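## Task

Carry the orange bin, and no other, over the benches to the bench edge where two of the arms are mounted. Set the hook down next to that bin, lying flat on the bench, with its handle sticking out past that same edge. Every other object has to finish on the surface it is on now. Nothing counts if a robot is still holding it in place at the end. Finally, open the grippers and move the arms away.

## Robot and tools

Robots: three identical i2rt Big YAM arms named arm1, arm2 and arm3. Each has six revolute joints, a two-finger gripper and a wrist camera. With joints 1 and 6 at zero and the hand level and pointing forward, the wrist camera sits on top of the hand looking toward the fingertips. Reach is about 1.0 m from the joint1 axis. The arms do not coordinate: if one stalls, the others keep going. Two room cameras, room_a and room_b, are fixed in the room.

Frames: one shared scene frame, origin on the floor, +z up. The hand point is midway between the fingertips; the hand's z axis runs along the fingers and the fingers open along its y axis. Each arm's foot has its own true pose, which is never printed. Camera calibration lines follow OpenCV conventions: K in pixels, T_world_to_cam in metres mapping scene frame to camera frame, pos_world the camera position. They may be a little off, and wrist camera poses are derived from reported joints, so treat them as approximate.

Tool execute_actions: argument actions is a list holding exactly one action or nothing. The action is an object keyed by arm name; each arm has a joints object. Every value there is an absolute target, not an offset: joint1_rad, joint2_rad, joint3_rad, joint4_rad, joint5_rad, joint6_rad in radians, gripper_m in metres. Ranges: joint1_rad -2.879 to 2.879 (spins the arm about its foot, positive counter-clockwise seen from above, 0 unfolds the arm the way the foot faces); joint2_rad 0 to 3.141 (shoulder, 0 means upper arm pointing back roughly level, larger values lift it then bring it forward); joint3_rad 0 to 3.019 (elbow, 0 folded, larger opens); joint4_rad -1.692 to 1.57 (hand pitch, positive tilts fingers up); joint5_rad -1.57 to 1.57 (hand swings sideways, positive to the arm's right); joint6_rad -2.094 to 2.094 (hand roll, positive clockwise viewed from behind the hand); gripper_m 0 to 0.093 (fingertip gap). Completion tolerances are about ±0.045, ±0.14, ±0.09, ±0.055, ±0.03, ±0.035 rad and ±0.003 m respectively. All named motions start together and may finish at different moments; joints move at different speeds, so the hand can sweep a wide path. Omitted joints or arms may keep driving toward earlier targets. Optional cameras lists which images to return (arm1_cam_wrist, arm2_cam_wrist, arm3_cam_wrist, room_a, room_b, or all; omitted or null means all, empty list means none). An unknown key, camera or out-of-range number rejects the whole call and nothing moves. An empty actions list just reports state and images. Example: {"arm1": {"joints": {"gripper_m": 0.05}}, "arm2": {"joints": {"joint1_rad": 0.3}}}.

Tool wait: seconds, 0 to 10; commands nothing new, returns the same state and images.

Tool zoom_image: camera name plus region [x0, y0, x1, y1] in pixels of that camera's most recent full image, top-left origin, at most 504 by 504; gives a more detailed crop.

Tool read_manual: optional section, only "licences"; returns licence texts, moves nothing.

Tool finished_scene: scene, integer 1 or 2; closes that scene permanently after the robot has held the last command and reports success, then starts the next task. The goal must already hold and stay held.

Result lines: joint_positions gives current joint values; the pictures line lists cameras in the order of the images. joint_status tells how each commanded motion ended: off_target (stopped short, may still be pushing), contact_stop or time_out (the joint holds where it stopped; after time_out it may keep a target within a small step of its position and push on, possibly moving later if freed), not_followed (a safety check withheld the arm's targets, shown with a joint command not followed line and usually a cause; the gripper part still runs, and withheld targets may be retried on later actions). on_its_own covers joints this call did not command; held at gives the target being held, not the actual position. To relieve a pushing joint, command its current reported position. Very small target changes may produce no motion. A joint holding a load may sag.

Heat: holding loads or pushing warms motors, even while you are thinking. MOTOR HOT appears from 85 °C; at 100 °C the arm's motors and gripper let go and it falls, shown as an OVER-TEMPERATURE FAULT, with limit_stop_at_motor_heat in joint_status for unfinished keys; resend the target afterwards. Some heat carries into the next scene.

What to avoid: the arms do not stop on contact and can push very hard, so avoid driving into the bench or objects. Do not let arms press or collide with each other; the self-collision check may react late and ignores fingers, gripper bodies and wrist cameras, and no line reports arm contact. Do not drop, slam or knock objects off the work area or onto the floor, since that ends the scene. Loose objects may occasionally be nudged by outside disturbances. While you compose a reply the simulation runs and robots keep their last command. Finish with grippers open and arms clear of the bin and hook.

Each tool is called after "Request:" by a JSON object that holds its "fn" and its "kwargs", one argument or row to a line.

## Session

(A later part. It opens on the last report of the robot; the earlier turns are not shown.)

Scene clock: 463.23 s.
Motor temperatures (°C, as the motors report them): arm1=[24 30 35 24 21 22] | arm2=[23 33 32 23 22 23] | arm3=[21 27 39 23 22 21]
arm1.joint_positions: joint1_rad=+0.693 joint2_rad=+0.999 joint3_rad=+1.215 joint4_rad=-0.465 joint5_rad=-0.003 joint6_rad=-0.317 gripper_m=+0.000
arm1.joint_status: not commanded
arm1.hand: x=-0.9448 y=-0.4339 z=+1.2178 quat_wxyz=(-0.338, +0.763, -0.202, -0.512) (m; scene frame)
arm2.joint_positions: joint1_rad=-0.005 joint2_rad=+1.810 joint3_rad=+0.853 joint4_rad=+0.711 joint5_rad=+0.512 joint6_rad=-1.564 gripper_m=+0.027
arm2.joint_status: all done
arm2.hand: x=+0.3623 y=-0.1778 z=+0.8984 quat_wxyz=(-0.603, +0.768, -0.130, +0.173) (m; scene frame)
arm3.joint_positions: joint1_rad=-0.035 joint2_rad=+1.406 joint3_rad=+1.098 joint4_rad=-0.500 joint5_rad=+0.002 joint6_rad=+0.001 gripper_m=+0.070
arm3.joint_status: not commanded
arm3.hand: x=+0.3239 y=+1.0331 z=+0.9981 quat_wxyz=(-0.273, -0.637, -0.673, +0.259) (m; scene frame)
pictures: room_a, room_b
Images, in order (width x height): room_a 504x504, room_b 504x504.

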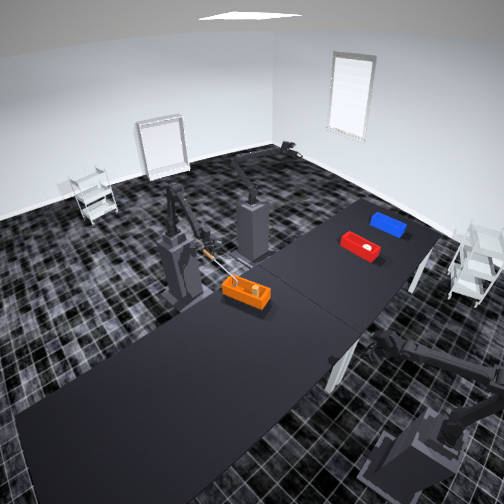

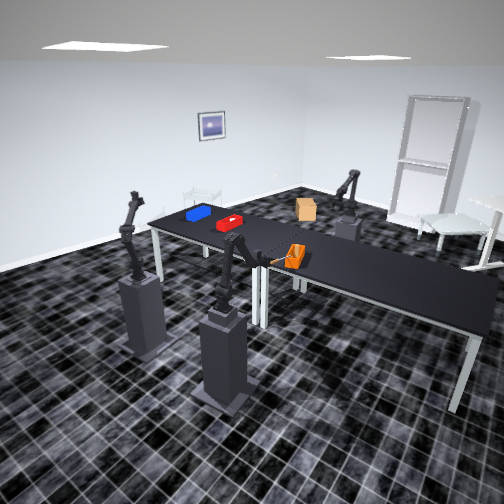

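Request:
{"fn": "execute_actions", "kwargs": {
  "actions": [
    {"arm2":{"joints":{"joint2_rad":1.71,"joint3_rad":0.755,"joint4_rad":0.77}}}
  ],
  "cameras": ["room_a","arm2_cam_wrist"]
}}

Request:
{"fn": "zoom_image", "kwargs": {
  "camera": "room_a",
  "region": [160, 200, 310, 330]
}}

Scene clock: 470.83 s.
Motor temperatures (°C, as the motors report them): arm1=[24 30 35 24 21 22] | arm2=[23 32 31 23 22 23] | arm3=[21 27 39 23 22 21]
arm1.joint_positions: joint1_rad=+0.693 joint2_rad=+0.999 joint3_rad=+1.215 joint4_rad=-0.465 joint5_rad=-0.003 joint6_rad=-0.317 gripper_m=+0.000
arm1.joint_status: not commanded
arm1.hand: x=-0.9448 y=-0.4339 z=+1.2178 quat_wxyz=(-0.338, +0.763, -0.202, -0.512) (m; scene frame)
arm2.joint_positions: joint1_rad=-0.005 joint2_rad=+1.746 joint3_rad=+0.753 joint4_rad=+0.745 joint5_rad=+0.512 joint6_rad=-1.564 gripper_m=+0.027
arm2.joint_status: all done
arm2.hand: x=+0.3650 y=-0.2120 z=+0.8996 quat_wxyz=(-0.602, +0.769, -0.130, +0.173) (m; scene frame)
arm3.joint_positions: joint1_rad=-0.035 joint2_rad=+1.406 joint3_rad=+1.098 joint4_rad=-0.500 joint5_rad=+0.002 joint6_rad=+0.001 gripper_m=+0.070
arm3.joint_status: not commanded
arm3.hand: x=+0.3239 y=+1.0331 z=+0.9981 quat_wxyz=(-0.273, -0.637, -0.673, +0.259) (m; scene frame)
pictures: arm2_cam_wrist, room_a
camera_calibration (this result's frames):
arm2_cam_wrist: T_world_to_cam=[[-0.0145611, 0.236729, 0.971467, -0.821254], [0.479638, -0.850839, 0.214523, -0.543541], [0.877345, 0.469076, -0.101155, -0.00859283], [0, 0, 0, 1]] pos_world=[0.256284, -0.264021, 0.913554]
Images, in order (width x height): arm2_cam_wrist 616x616, room_a 504x504.

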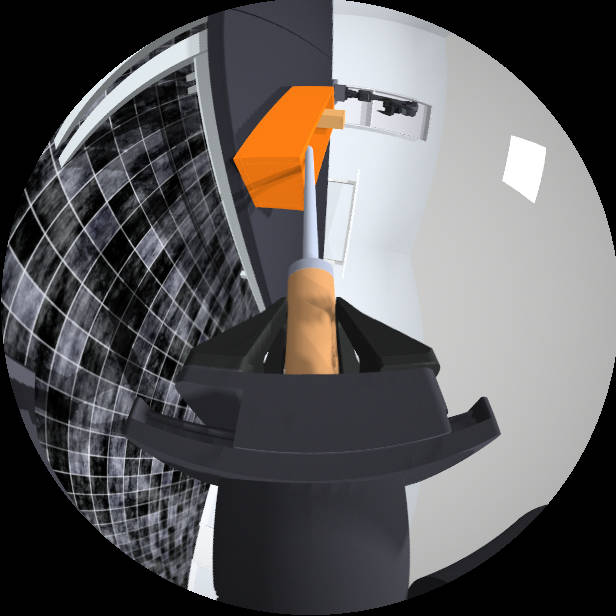

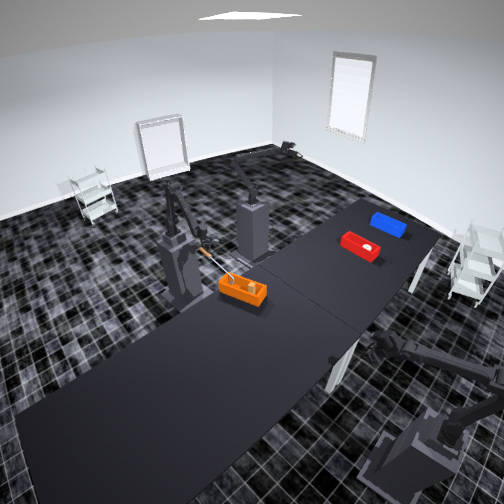

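Region (160, 200, 310, 330) of room_a's 504x504 image, scaled by 3.360, with more detail than that image has; it fills the top 437 rows of this view, and the rest is white.

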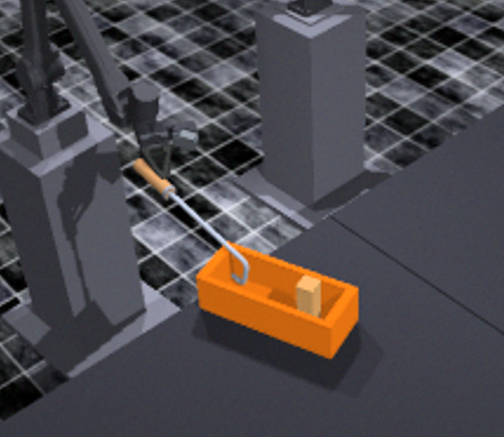

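Request:
{"fn": "execute_actions", "kwargs": {
  "actions": [
    {"arm2":{"joints":{"joint2_rad":1.79,"joint3_rad":0.87,"joint4_rad":0.72}}}
  ],
  "cameras": []
}}

Request:
{"fn": "execute_actions", "kwargs": {
  "actions": [
    {"arm2":{"joints":{"joint4_rad":1.0}}}
  ],
  "cameras": ["room_a"]
}}

Request:
{"fn": "zoom_image", "kwargs": {
  "camera": "room_a",
  "region": [160, 200, 310, 330]
}}

Scene clock: 479.93 s.
Motor temperatures (°C, as the motors report them): arm1=[24 30 35 24 21 22] | arm2=[23 32 31 23 22 23] | arm3=[21 27 40 23 22 21]
arm1.joint_positions: joint1_rad=+0.693 joint2_rad=+0.999 joint3_rad=+1.215 joint4_rad=-0.465 joint5_rad=-0.003 joint6_rad=-0.317 gripper_m=+0.000
arm1.joint_status: not commanded
arm1.hand: x=-0.9448 y=-0.4339 z=+1.2178 quat_wxyz=(-0.338, +0.763, -0.202, -0.512) (m; scene frame)
arm2.joint_positions: joint1_rad=-0.005 joint2_rad=+1.787 joint3_rad=+0.815 joint4_rad=+0.720 joint5_rad=+0.513 joint6_rad=-1.564 gripper_m=+0.027
arm2.joint_status: all done
arm2.hand: x=+0.3635 y=-0.1909 z=+0.8979 quat_wxyz=(-0.601, +0.769, -0.130, +0.173) (m; scene frame)
arm3.joint_positions: joint1_rad=-0.035 joint2_rad=+1.406 joint3_rad=+1.098 joint4_rad=-0.500 joint5_rad=+0.002 joint6_rad=+0.001 gripper_m=+0.070
arm3.joint_status: not commanded
arm3.hand: x=+0.3239 y=+1.0331 z=+0.9981 quat_wxyz=(-0.273, -0.637, -0.673, +0.259) (m; scene frame)
pictures: none
No camera images: the call's "cameras" was empty. Leave "cameras" out to get every camera's image.

Scene clock: 482.13 s.
Motor temperatures (°C, as the motors report them): arm1=[24 29 35 24 21 22] | arm2=[23 32 31 23 22 23] | arm3=[21 27 40 23 22 21]
arm1.joint_positions: joint1_rad=+0.693 joint2_rad=+0.999 joint3_rad=+1.215 joint4_rad=-0.465 joint5_rad=-0.003 joint6_rad=-0.317 gripper_m=+0.000
arm1.joint_status: not commanded
arm1.hand: x=-0.9448 y=-0.4339 z=+1.2178 quat_wxyz=(-0.338, +0.763, -0.202, -0.512) (m; scene frame)
arm2.joint_positions: joint1_rad=-0.005 joint2_rad=+1.812 joint3_rad=+0.815 joint4_rad=+0.943 joint5_rad=+0.513 joint6_rad=-1.571 gripper_m=+0.027
arm2.joint_status: joint4_rad time_out (moved +0.223 of +0.280)
arm2.on_its_own: joint4_rad reads +0.943 and still pushes toward +1.000 since a time_out
arm2.hand: x=+0.3630 y=-0.1833 z=+0.9322 quat_wxyz=(-0.672, +0.709, -0.148, +0.157) (m; scene frame)
arm3.joint_positions: joint1_rad=-0.035 joint2_rad=+1.406 joint3_rad=+1.098 joint4_rad=-0.500 joint5_rad=+0.002 joint6_rad=+0.001 gripper_m=+0.070
arm3.joint_status: not commanded
arm3.hand: x=+0.3239 y=+1.0331 z=+0.9981 quat_wxyz=(-0.273, -0.637, -0.673, +0.259) (m; scene frame)
pictures: room_a
Images, in order (width x height): room_a 504x504.

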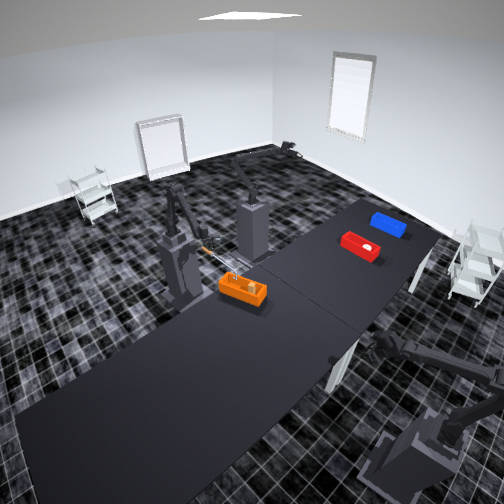

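Region (160, 200, 310, 330) of room_a's 504x504 image, scaled by 3.360, with more detail than that image has; it fills the top 437 rows of this view, and the rest is white.

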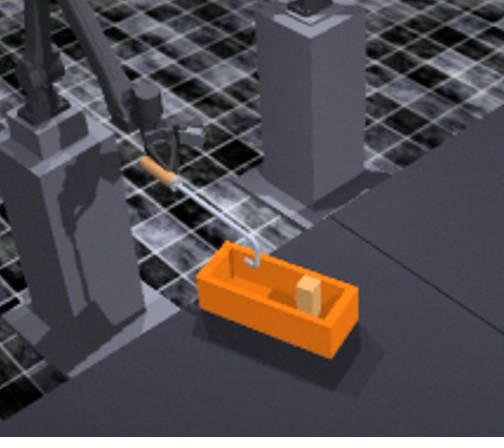

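Request:
{"fn": "execute_actions", "kwargs": {
  "actions": [
    {"arm2":{"joints":{"joint2_rad":1.45,"joint4_rad":0.943}}}
  ],
  "cameras": []
}}

Request:
{"fn": "execute_actions", "kwargs": {
  "actions": [
    {"arm2":{"joints":{"joint1_rad":0.11,"joint2_rad":1.85,"joint3_rad":1.53,"joint4_rad":0.22,"joint5_rad":0,"joint6_rad":0}}}
  ],
  "cameras": ["room_a"]
}}

Scene clock: 496.23 s.
Motor temperatures (°C, as the motors report them): arm1=[24 29 36 24 21 22] | arm2=[23 32 33 23 22 23] | arm3=[21 27 40 23 22 21]
arm1.joint_positions: joint1_rad=+0.693 joint2_rad=+0.999 joint3_rad=+1.215 joint4_rad=-0.465 joint5_rad=-0.003 joint6_rad=-0.317 gripper_m=+0.000
arm1.joint_status: not commanded
arm1.hand: x=-0.9448 y=-0.4339 z=+1.2178 quat_wxyz=(-0.338, +0.763, -0.202, -0.512) (m; scene frame)
arm2.joint_positions: joint1_rad=-0.005 joint2_rad=+1.467 joint3_rad=+0.815 joint4_rad=+0.916 joint5_rad=+0.516 joint6_rad=-1.579 gripper_m=+0.027
arm2.joint_status: all done
arm2.hand: x=+0.3674 y=-0.2228 z=+1.1238 quat_wxyz=(-0.772, +0.596, -0.179, +0.127) (m; scene frame)
arm3.joint_positions: joint1_rad=-0.035 joint2_rad=+1.406 joint3_rad=+1.098 joint4_rad=-0.500 joint5_rad=+0.002 joint6_rad=+0.001 gripper_m=+0.070
arm3.joint_status: not commanded
arm3.hand: x=+0.3239 y=+1.0331 z=+0.9981 quat_wxyz=(-0.273, -0.637, -0.673, +0.259) (m; scene frame)
pictures: none
No camera images: the call's "cameras" was empty. Leave "cameras" out to get every camera's image.

Scene clock: 498.40 s.
Motor temperatures (°C, as the motors report them): arm1=[24 29 36 24 21 22] | arm2=[23 32 34 23 22 23] | arm3=[21 27 40 23 22 21]
arm1.joint_positions: joint1_rad=+0.693 joint2_rad=+0.999 joint3_rad=+1.215 joint4_rad=-0.465 joint5_rad=-0.003 joint6_rad=-0.317 gripper_m=+0.000
arm1.joint_status: not commanded
arm1.hand: x=-0.9448 y=-0.4339 z=+1.2178 quat_wxyz=(-0.338, +0.763, -0.202, -0.512) (m; scene frame)
arm2.joint_positions: joint1_rad=+0.115 joint2_rad=+1.915 joint3_rad=+1.445 joint4_rad=+0.193 joint5_rad=+0.003 joint6_rad=-0.020 gripper_m=+0.027
arm2.joint_status: all done
arm2.hand: x=+0.1721 y=-0.0217 z=+1.0081 quat_wxyz=(-0.387, +0.620, -0.501, -0.463) (m; scene frame)
arm3.joint_positions: joint1_rad=-0.035 joint2_rad=+1.406 joint3_rad=+1.098 joint4_rad=-0.500 joint5_rad=+0.002 joint6_rad=+0.001 gripper_m=+0.070
arm3.joint_status: not commanded
arm3.hand: x=+0.3239 y=+1.0331 z=+0.9981 quat_wxyz=(-0.273, -0.637, -0.673, +0.259) (m; scene frame)
pictures: room_a
Images, in order (width x height): room_a 504x504.

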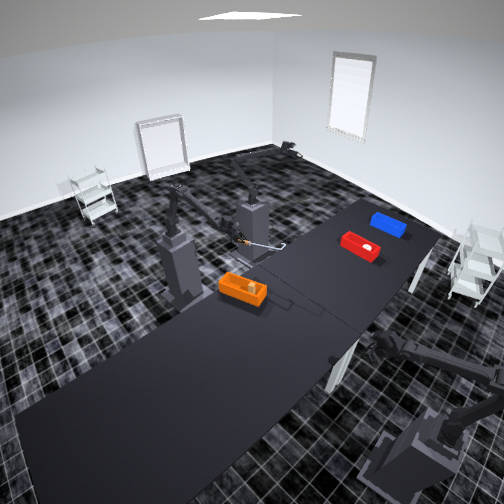

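Request:
{"fn": "execute_actions", "kwargs": {
  "actions": [
    {"arm2":{"joints":{"joint2_rad":2.13,"joint4_rad":0.24}}}
  ],
  "cameras": ["arm2_cam_wrist","room_a"]
}}

Scene clock: 506.73 s.
Motor temperatures (°C, as the motors report them): arm1=[24 29 36 24 21 22] | arm2=[23 33 36 23 22 23] | arm3=[21 27 40 23 22 21]
arm1.joint_positions: joint1_rad=+0.693 joint2_rad=+0.999 joint3_rad=+1.215 joint4_rad=-0.465 joint5_rad=-0.003 joint6_rad=-0.317 gripper_m=+0.000
arm1.joint_status: not commanded
arm1.hand: x=-0.9448 y=-0.4339 z=+1.2178 quat_wxyz=(-0.338, +0.763, -0.202, -0.512) (m; scene frame)
arm2.joint_positions: joint1_rad=+0.115 joint2_rad=+2.206 joint3_rad=+1.470 joint4_rad=+0.201 joint5_rad=+0.002 joint6_rad=-0.011 gripper_m=+0.027
arm2.joint_status: all done
arm2.hand: x=+0.1698 y=-0.0165 z=+0.7977 quat_wxyz=(-0.316, +0.673, -0.548, -0.383) (m; scene frame)
arm3.joint_positions: joint1_rad=-0.035 joint2_rad=+1.406 joint3_rad=+1.098 joint4_rad=-0.500 joint5_rad=+0.002 joint6_rad=+0.001 gripper_m=+0.070
arm3.joint_status: not commanded
arm3.hand: x=+0.3239 y=+1.0331 z=+0.9981 quat_wxyz=(-0.273, -0.637, -0.673, +0.259) (m; scene frame)
pictures: arm2_cam_wrist, room_a
camera_calibration (this result's frames):
arm2_cam_wrist: T_world_to_cam=[[0.980484, 0.196193, 0.0125987, -0.176148], [0.185301, -0.900839, -0.392622, 0.271728], [-0.0656805, 0.387295, -0.919613, 0.872342], [0, 0, 0, 1]] pos_world=[0.179654, -0.0585111, 0.911123]
Images, in order (width x height): arm2_cam_wrist 616x616, room_a 504x504.

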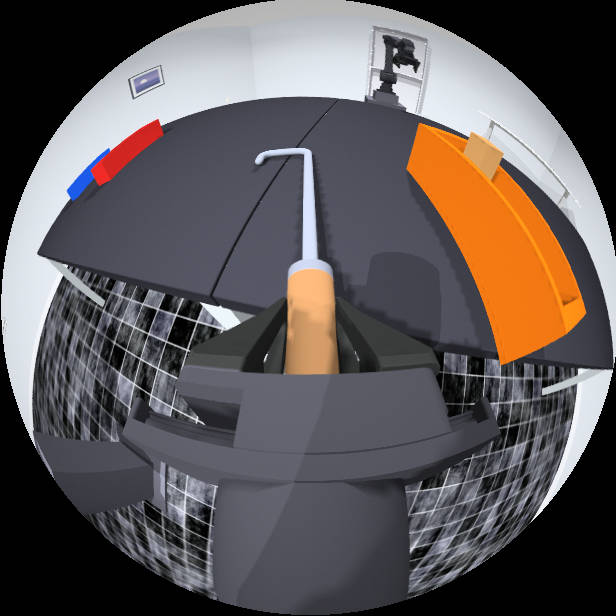

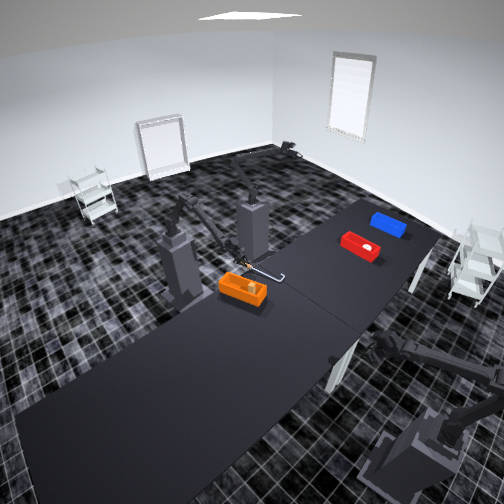

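Request:
{"fn": "execute_actions", "kwargs": {
  "actions": [
    {"arm2":{"joints":{"joint2_rad":2.215}}}
  ],
  "cameras": []
}}

Request:
{"fn": "execute_actions", "kwargs": {
  "actions": [
    {"arm2":{"joints":{"gripper_m":0.055}}}
  ],
  "cameras": ["arm2_cam_wrist"]
}}

Request:
{"fn": "execute_actions", "kwargs": {
  "actions": [
    {"arm2":{"joints":{"joint2_rad":1.7}}}
  ],
  "cameras": []
}}

Request:
{"fn": "execute_actions", "kwargs": {
  "actions": [
    {"arm2":{"joints":{"joint2_rad":1.0,"joint3_rad":1.2,"joint4_rad":-0.8}}}
  ],
  "cameras": ["arm2_cam_wrist","room_a","room_b"]
}}

Scene clock: 519.80 s.
Motor temperatures (°C, as the motors report them): arm1=[24 29 36 24 21 22] | arm2=[23 34 36 23 22 23] | arm3=[21 27 40 23 22 21]
arm1.joint_positions: joint1_rad=+0.693 joint2_rad=+0.999 joint3_rad=+1.215 joint4_rad=-0.465 joint5_rad=-0.003 joint6_rad=-0.317 gripper_m=+0.000
arm1.joint_status: not commanded
arm1.hand: x=-0.9448 y=-0.4339 z=+1.2178 quat_wxyz=(-0.338, +0.763, -0.202, -0.512) (m; scene frame)
arm2.joint_positions: joint1_rad=+0.115 joint2_rad=+2.219 joint3_rad=+1.470 joint4_rad=+0.205 joint5_rad=+0.002 joint6_rad=-0.010 gripper_m=+0.027
arm2.joint_status: all done
arm2.hand: x=+0.1700 y=-0.0176 z=+0.7885 quat_wxyz=(-0.313, +0.675, -0.550, -0.380) (m; scene frame)
arm3.joint_positions: joint1_rad=-0.035 joint2_rad=+1.406 joint3_rad=+1.098 joint4_rad=-0.500 joint5_rad=+0.002 joint6_rad=+0.001 gripper_m=+0.070
arm3.joint_status: not commanded
arm3.hand: x=+0.3239 y=+1.0331 z=+0.9981 quat_wxyz=(-0.273, -0.637, -0.673, +0.259) (m; scene frame)
pictures: none
No camera images: the call's "cameras" was empty. Leave "cameras" out to get every camera's image.

Scene clock: 520.43 s.
Motor temperatures (°C, as the motors report them): arm1=[24 29 36 24 21 22] | arm2=[23 34 36 23 22 23] | arm3=[21 27 40 23 22 21]
arm1.joint_positions: joint1_rad=+0.693 joint2_rad=+0.999 joint3_rad=+1.215 joint4_rad=-0.465 joint5_rad=-0.003 joint6_rad=-0.317 gripper_m=+0.000
arm1.joint_status: not commanded
arm1.hand: x=-0.9448 y=-0.4339 z=+1.2178 quat_wxyz=(-0.338, +0.763, -0.202, -0.512) (m; scene frame)
arm2.joint_positions: joint1_rad=+0.115 joint2_rad=+2.219 joint3_rad=+1.474 joint4_rad=+0.219 joint5_rad=+0.002 joint6_rad=-0.009 gripper_m=+0.055
arm2.joint_status: all done
arm2.hand: x=+0.1693 y=-0.0141 z=+0.7937 quat_wxyz=(-0.318, +0.671, -0.547, -0.386) (m; scene frame)
arm3.joint_positions: joint1_rad=-0.035 joint2_rad=+1.406 joint3_rad=+1.098 joint4_rad=-0.500 joint5_rad=+0.002 joint6_rad=+0.001 gripper_m=+0.070
arm3.joint_status: not commanded
arm3.hand: x=+0.3239 y=+1.0331 z=+0.9981 quat_wxyz=(-0.273, -0.637, -0.673, +0.259) (m; scene frame)
pictures: arm2_cam_wrist
camera_calibration (this result's frames):
arm2_cam_wrist: T_world_to_cam=[[0.98068, 0.195293, 0.0112781, -0.175079], [0.18332, -0.897378, -0.401381, 0.279745], [-0.0682661, 0.395693, -0.915842, 0.865282], [0, 0, 0, 1]] pos_world=[0.179483, -0.0571578, 0.906721]
Images, in order (width x height): arm2_cam_wrist 616x616.

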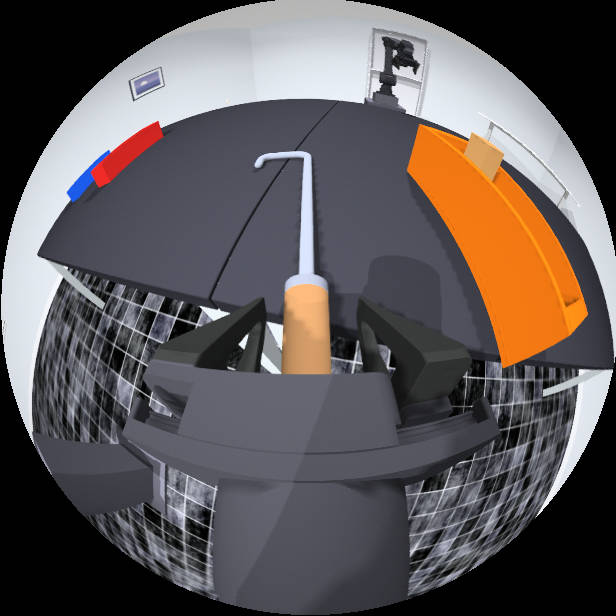

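Scene clock: 522.27 s.
Motor temperatures (°C, as the motors report them): arm1=[24 29 36 24 21 22] | arm2=[23 34 36 23 22 23] | arm3=[21 27 40 23 22 21]
arm1.joint_positions: joint1_rad=+0.693 joint2_rad=+0.999 joint3_rad=+1.215 joint4_rad=-0.465 joint5_rad=-0.003 joint6_rad=-0.317 gripper_m=+0.000
arm1.joint_status: not commanded
arm1.hand: x=-0.9448 y=-0.4339 z=+1.2178 quat_wxyz=(-0.338, +0.763, -0.202, -0.512) (m; scene frame)
arm2.joint_positions: joint1_rad=+0.115 joint2_rad=+1.700 joint3_rad=+1.516 joint4_rad=+0.243 joint5_rad=+0.002 joint6_rad=-0.009 gripper_m=+0.055
arm2.joint_status: all done
arm2.hand: x=+0.1789 y=-0.0530 z=+1.2260 quat_wxyz=(-0.464, +0.531, -0.434, -0.562) (m; scene frame)
arm3.joint_positions: joint1_rad=-0.035 joint2_rad=+1.406 joint3_rad=+1.098 joint4_rad=-0.500 joint5_rad=+0.002 joint6_rad=+0.001 gripper_m=+0.070
arm3.joint_status: not commanded
arm3.hand: x=+0.3239 y=+1.0331 z=+0.9981 quat_wxyz=(-0.273, -0.637, -0.673, +0.259) (m; scene frame)
pictures: none
No camera images: the call's "cameras" was empty. Leave "cameras" out to get every camera's image.

Scene clock: 523.83 s.
Motor temperatures (°C, as the motors report them): arm1=[24 29 36 24 21 22] | arm2=[23 34 36 23 22 23] | arm3=[21 27 40 23 22 21]
arm1.joint_positions: joint1_rad=+0.693 joint2_rad=+0.999 joint3_rad=+1.215 joint4_rad=-0.465 joint5_rad=-0.003 joint6_rad=-0.317 gripper_m=+0.000
arm1.joint_status: not commanded
arm1.hand: x=-0.9448 y=-0.4339 z=+1.2178 quat_wxyz=(-0.338, +0.763, -0.202, -0.512) (m; scene frame)
arm2.joint_positions: joint1_rad=+0.115 joint2_rad=+0.997 joint3_rad=+1.198 joint4_rad=-0.794 joint5_rad=+0.002 joint6_rad=-0.009 gripper_m=+0.055
arm2.joint_status: all done
arm2.hand: x=+0.2391 y=-0.3547 z=+1.2081 quat_wxyz=(-0.299, +0.684, -0.557, -0.363) (m; scene frame)
arm3.joint_positions: joint1_rad=-0.035 joint2_rad=+1.406 joint3_rad=+1.098 joint4_rad=-0.500 joint5_rad=+0.002 joint6_rad=+0.001 gripper_m=+0.070
arm3.joint_status: not commanded
arm3.hand: x=+0.3239 y=+1.0331 z=+0.9981 quat_wxyz=(-0.273, -0.637, -0.673, +0.259) (m; scene frame)
pictures: arm2_cam_wrist, room_a, room_b
camera_calibration (this result's frames):
arm2_cam_wrist: T_world_to_cam=[[0.980476, 0.196312, 0.0112909, -0.181302], [0.188471, -0.921836, -0.338671, 0.0419684], [-0.0560767, 0.334187, -0.940837, 1.38973], [0, 0, 0, 1]] pos_world=[0.247785, -0.39015, 1.32377]
Images, in order (width x height): arm2_cam_wrist 616x616, room_a 504x504, room_b 504x504.

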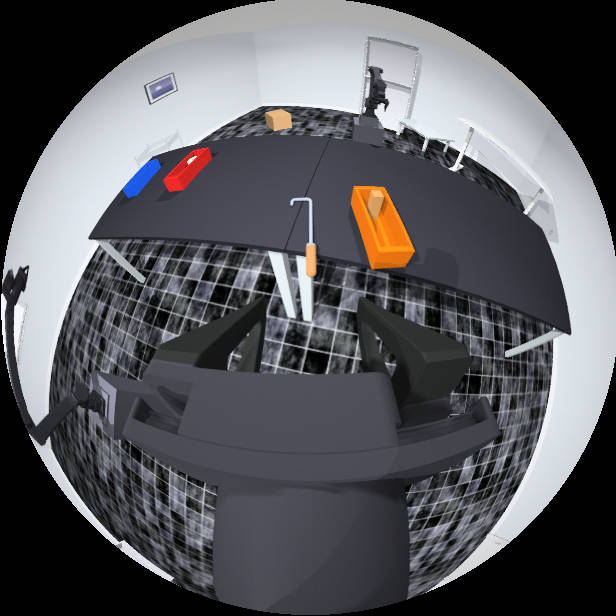

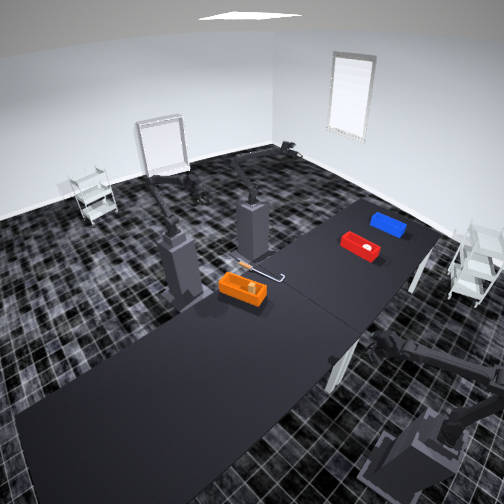

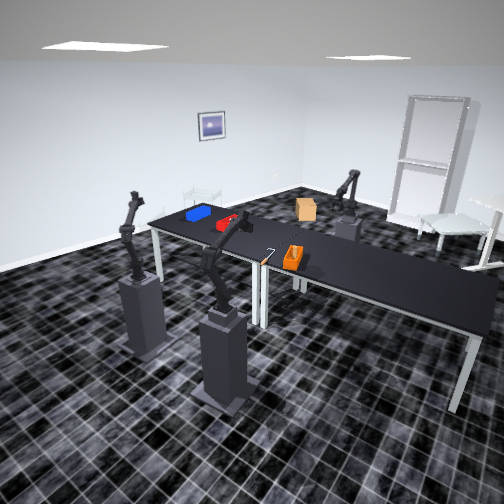

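Looks done.

Request:
{"fn": "finished_scene", "kwargs": {
  "scene": 1
}}

The scene is finished: the task was done.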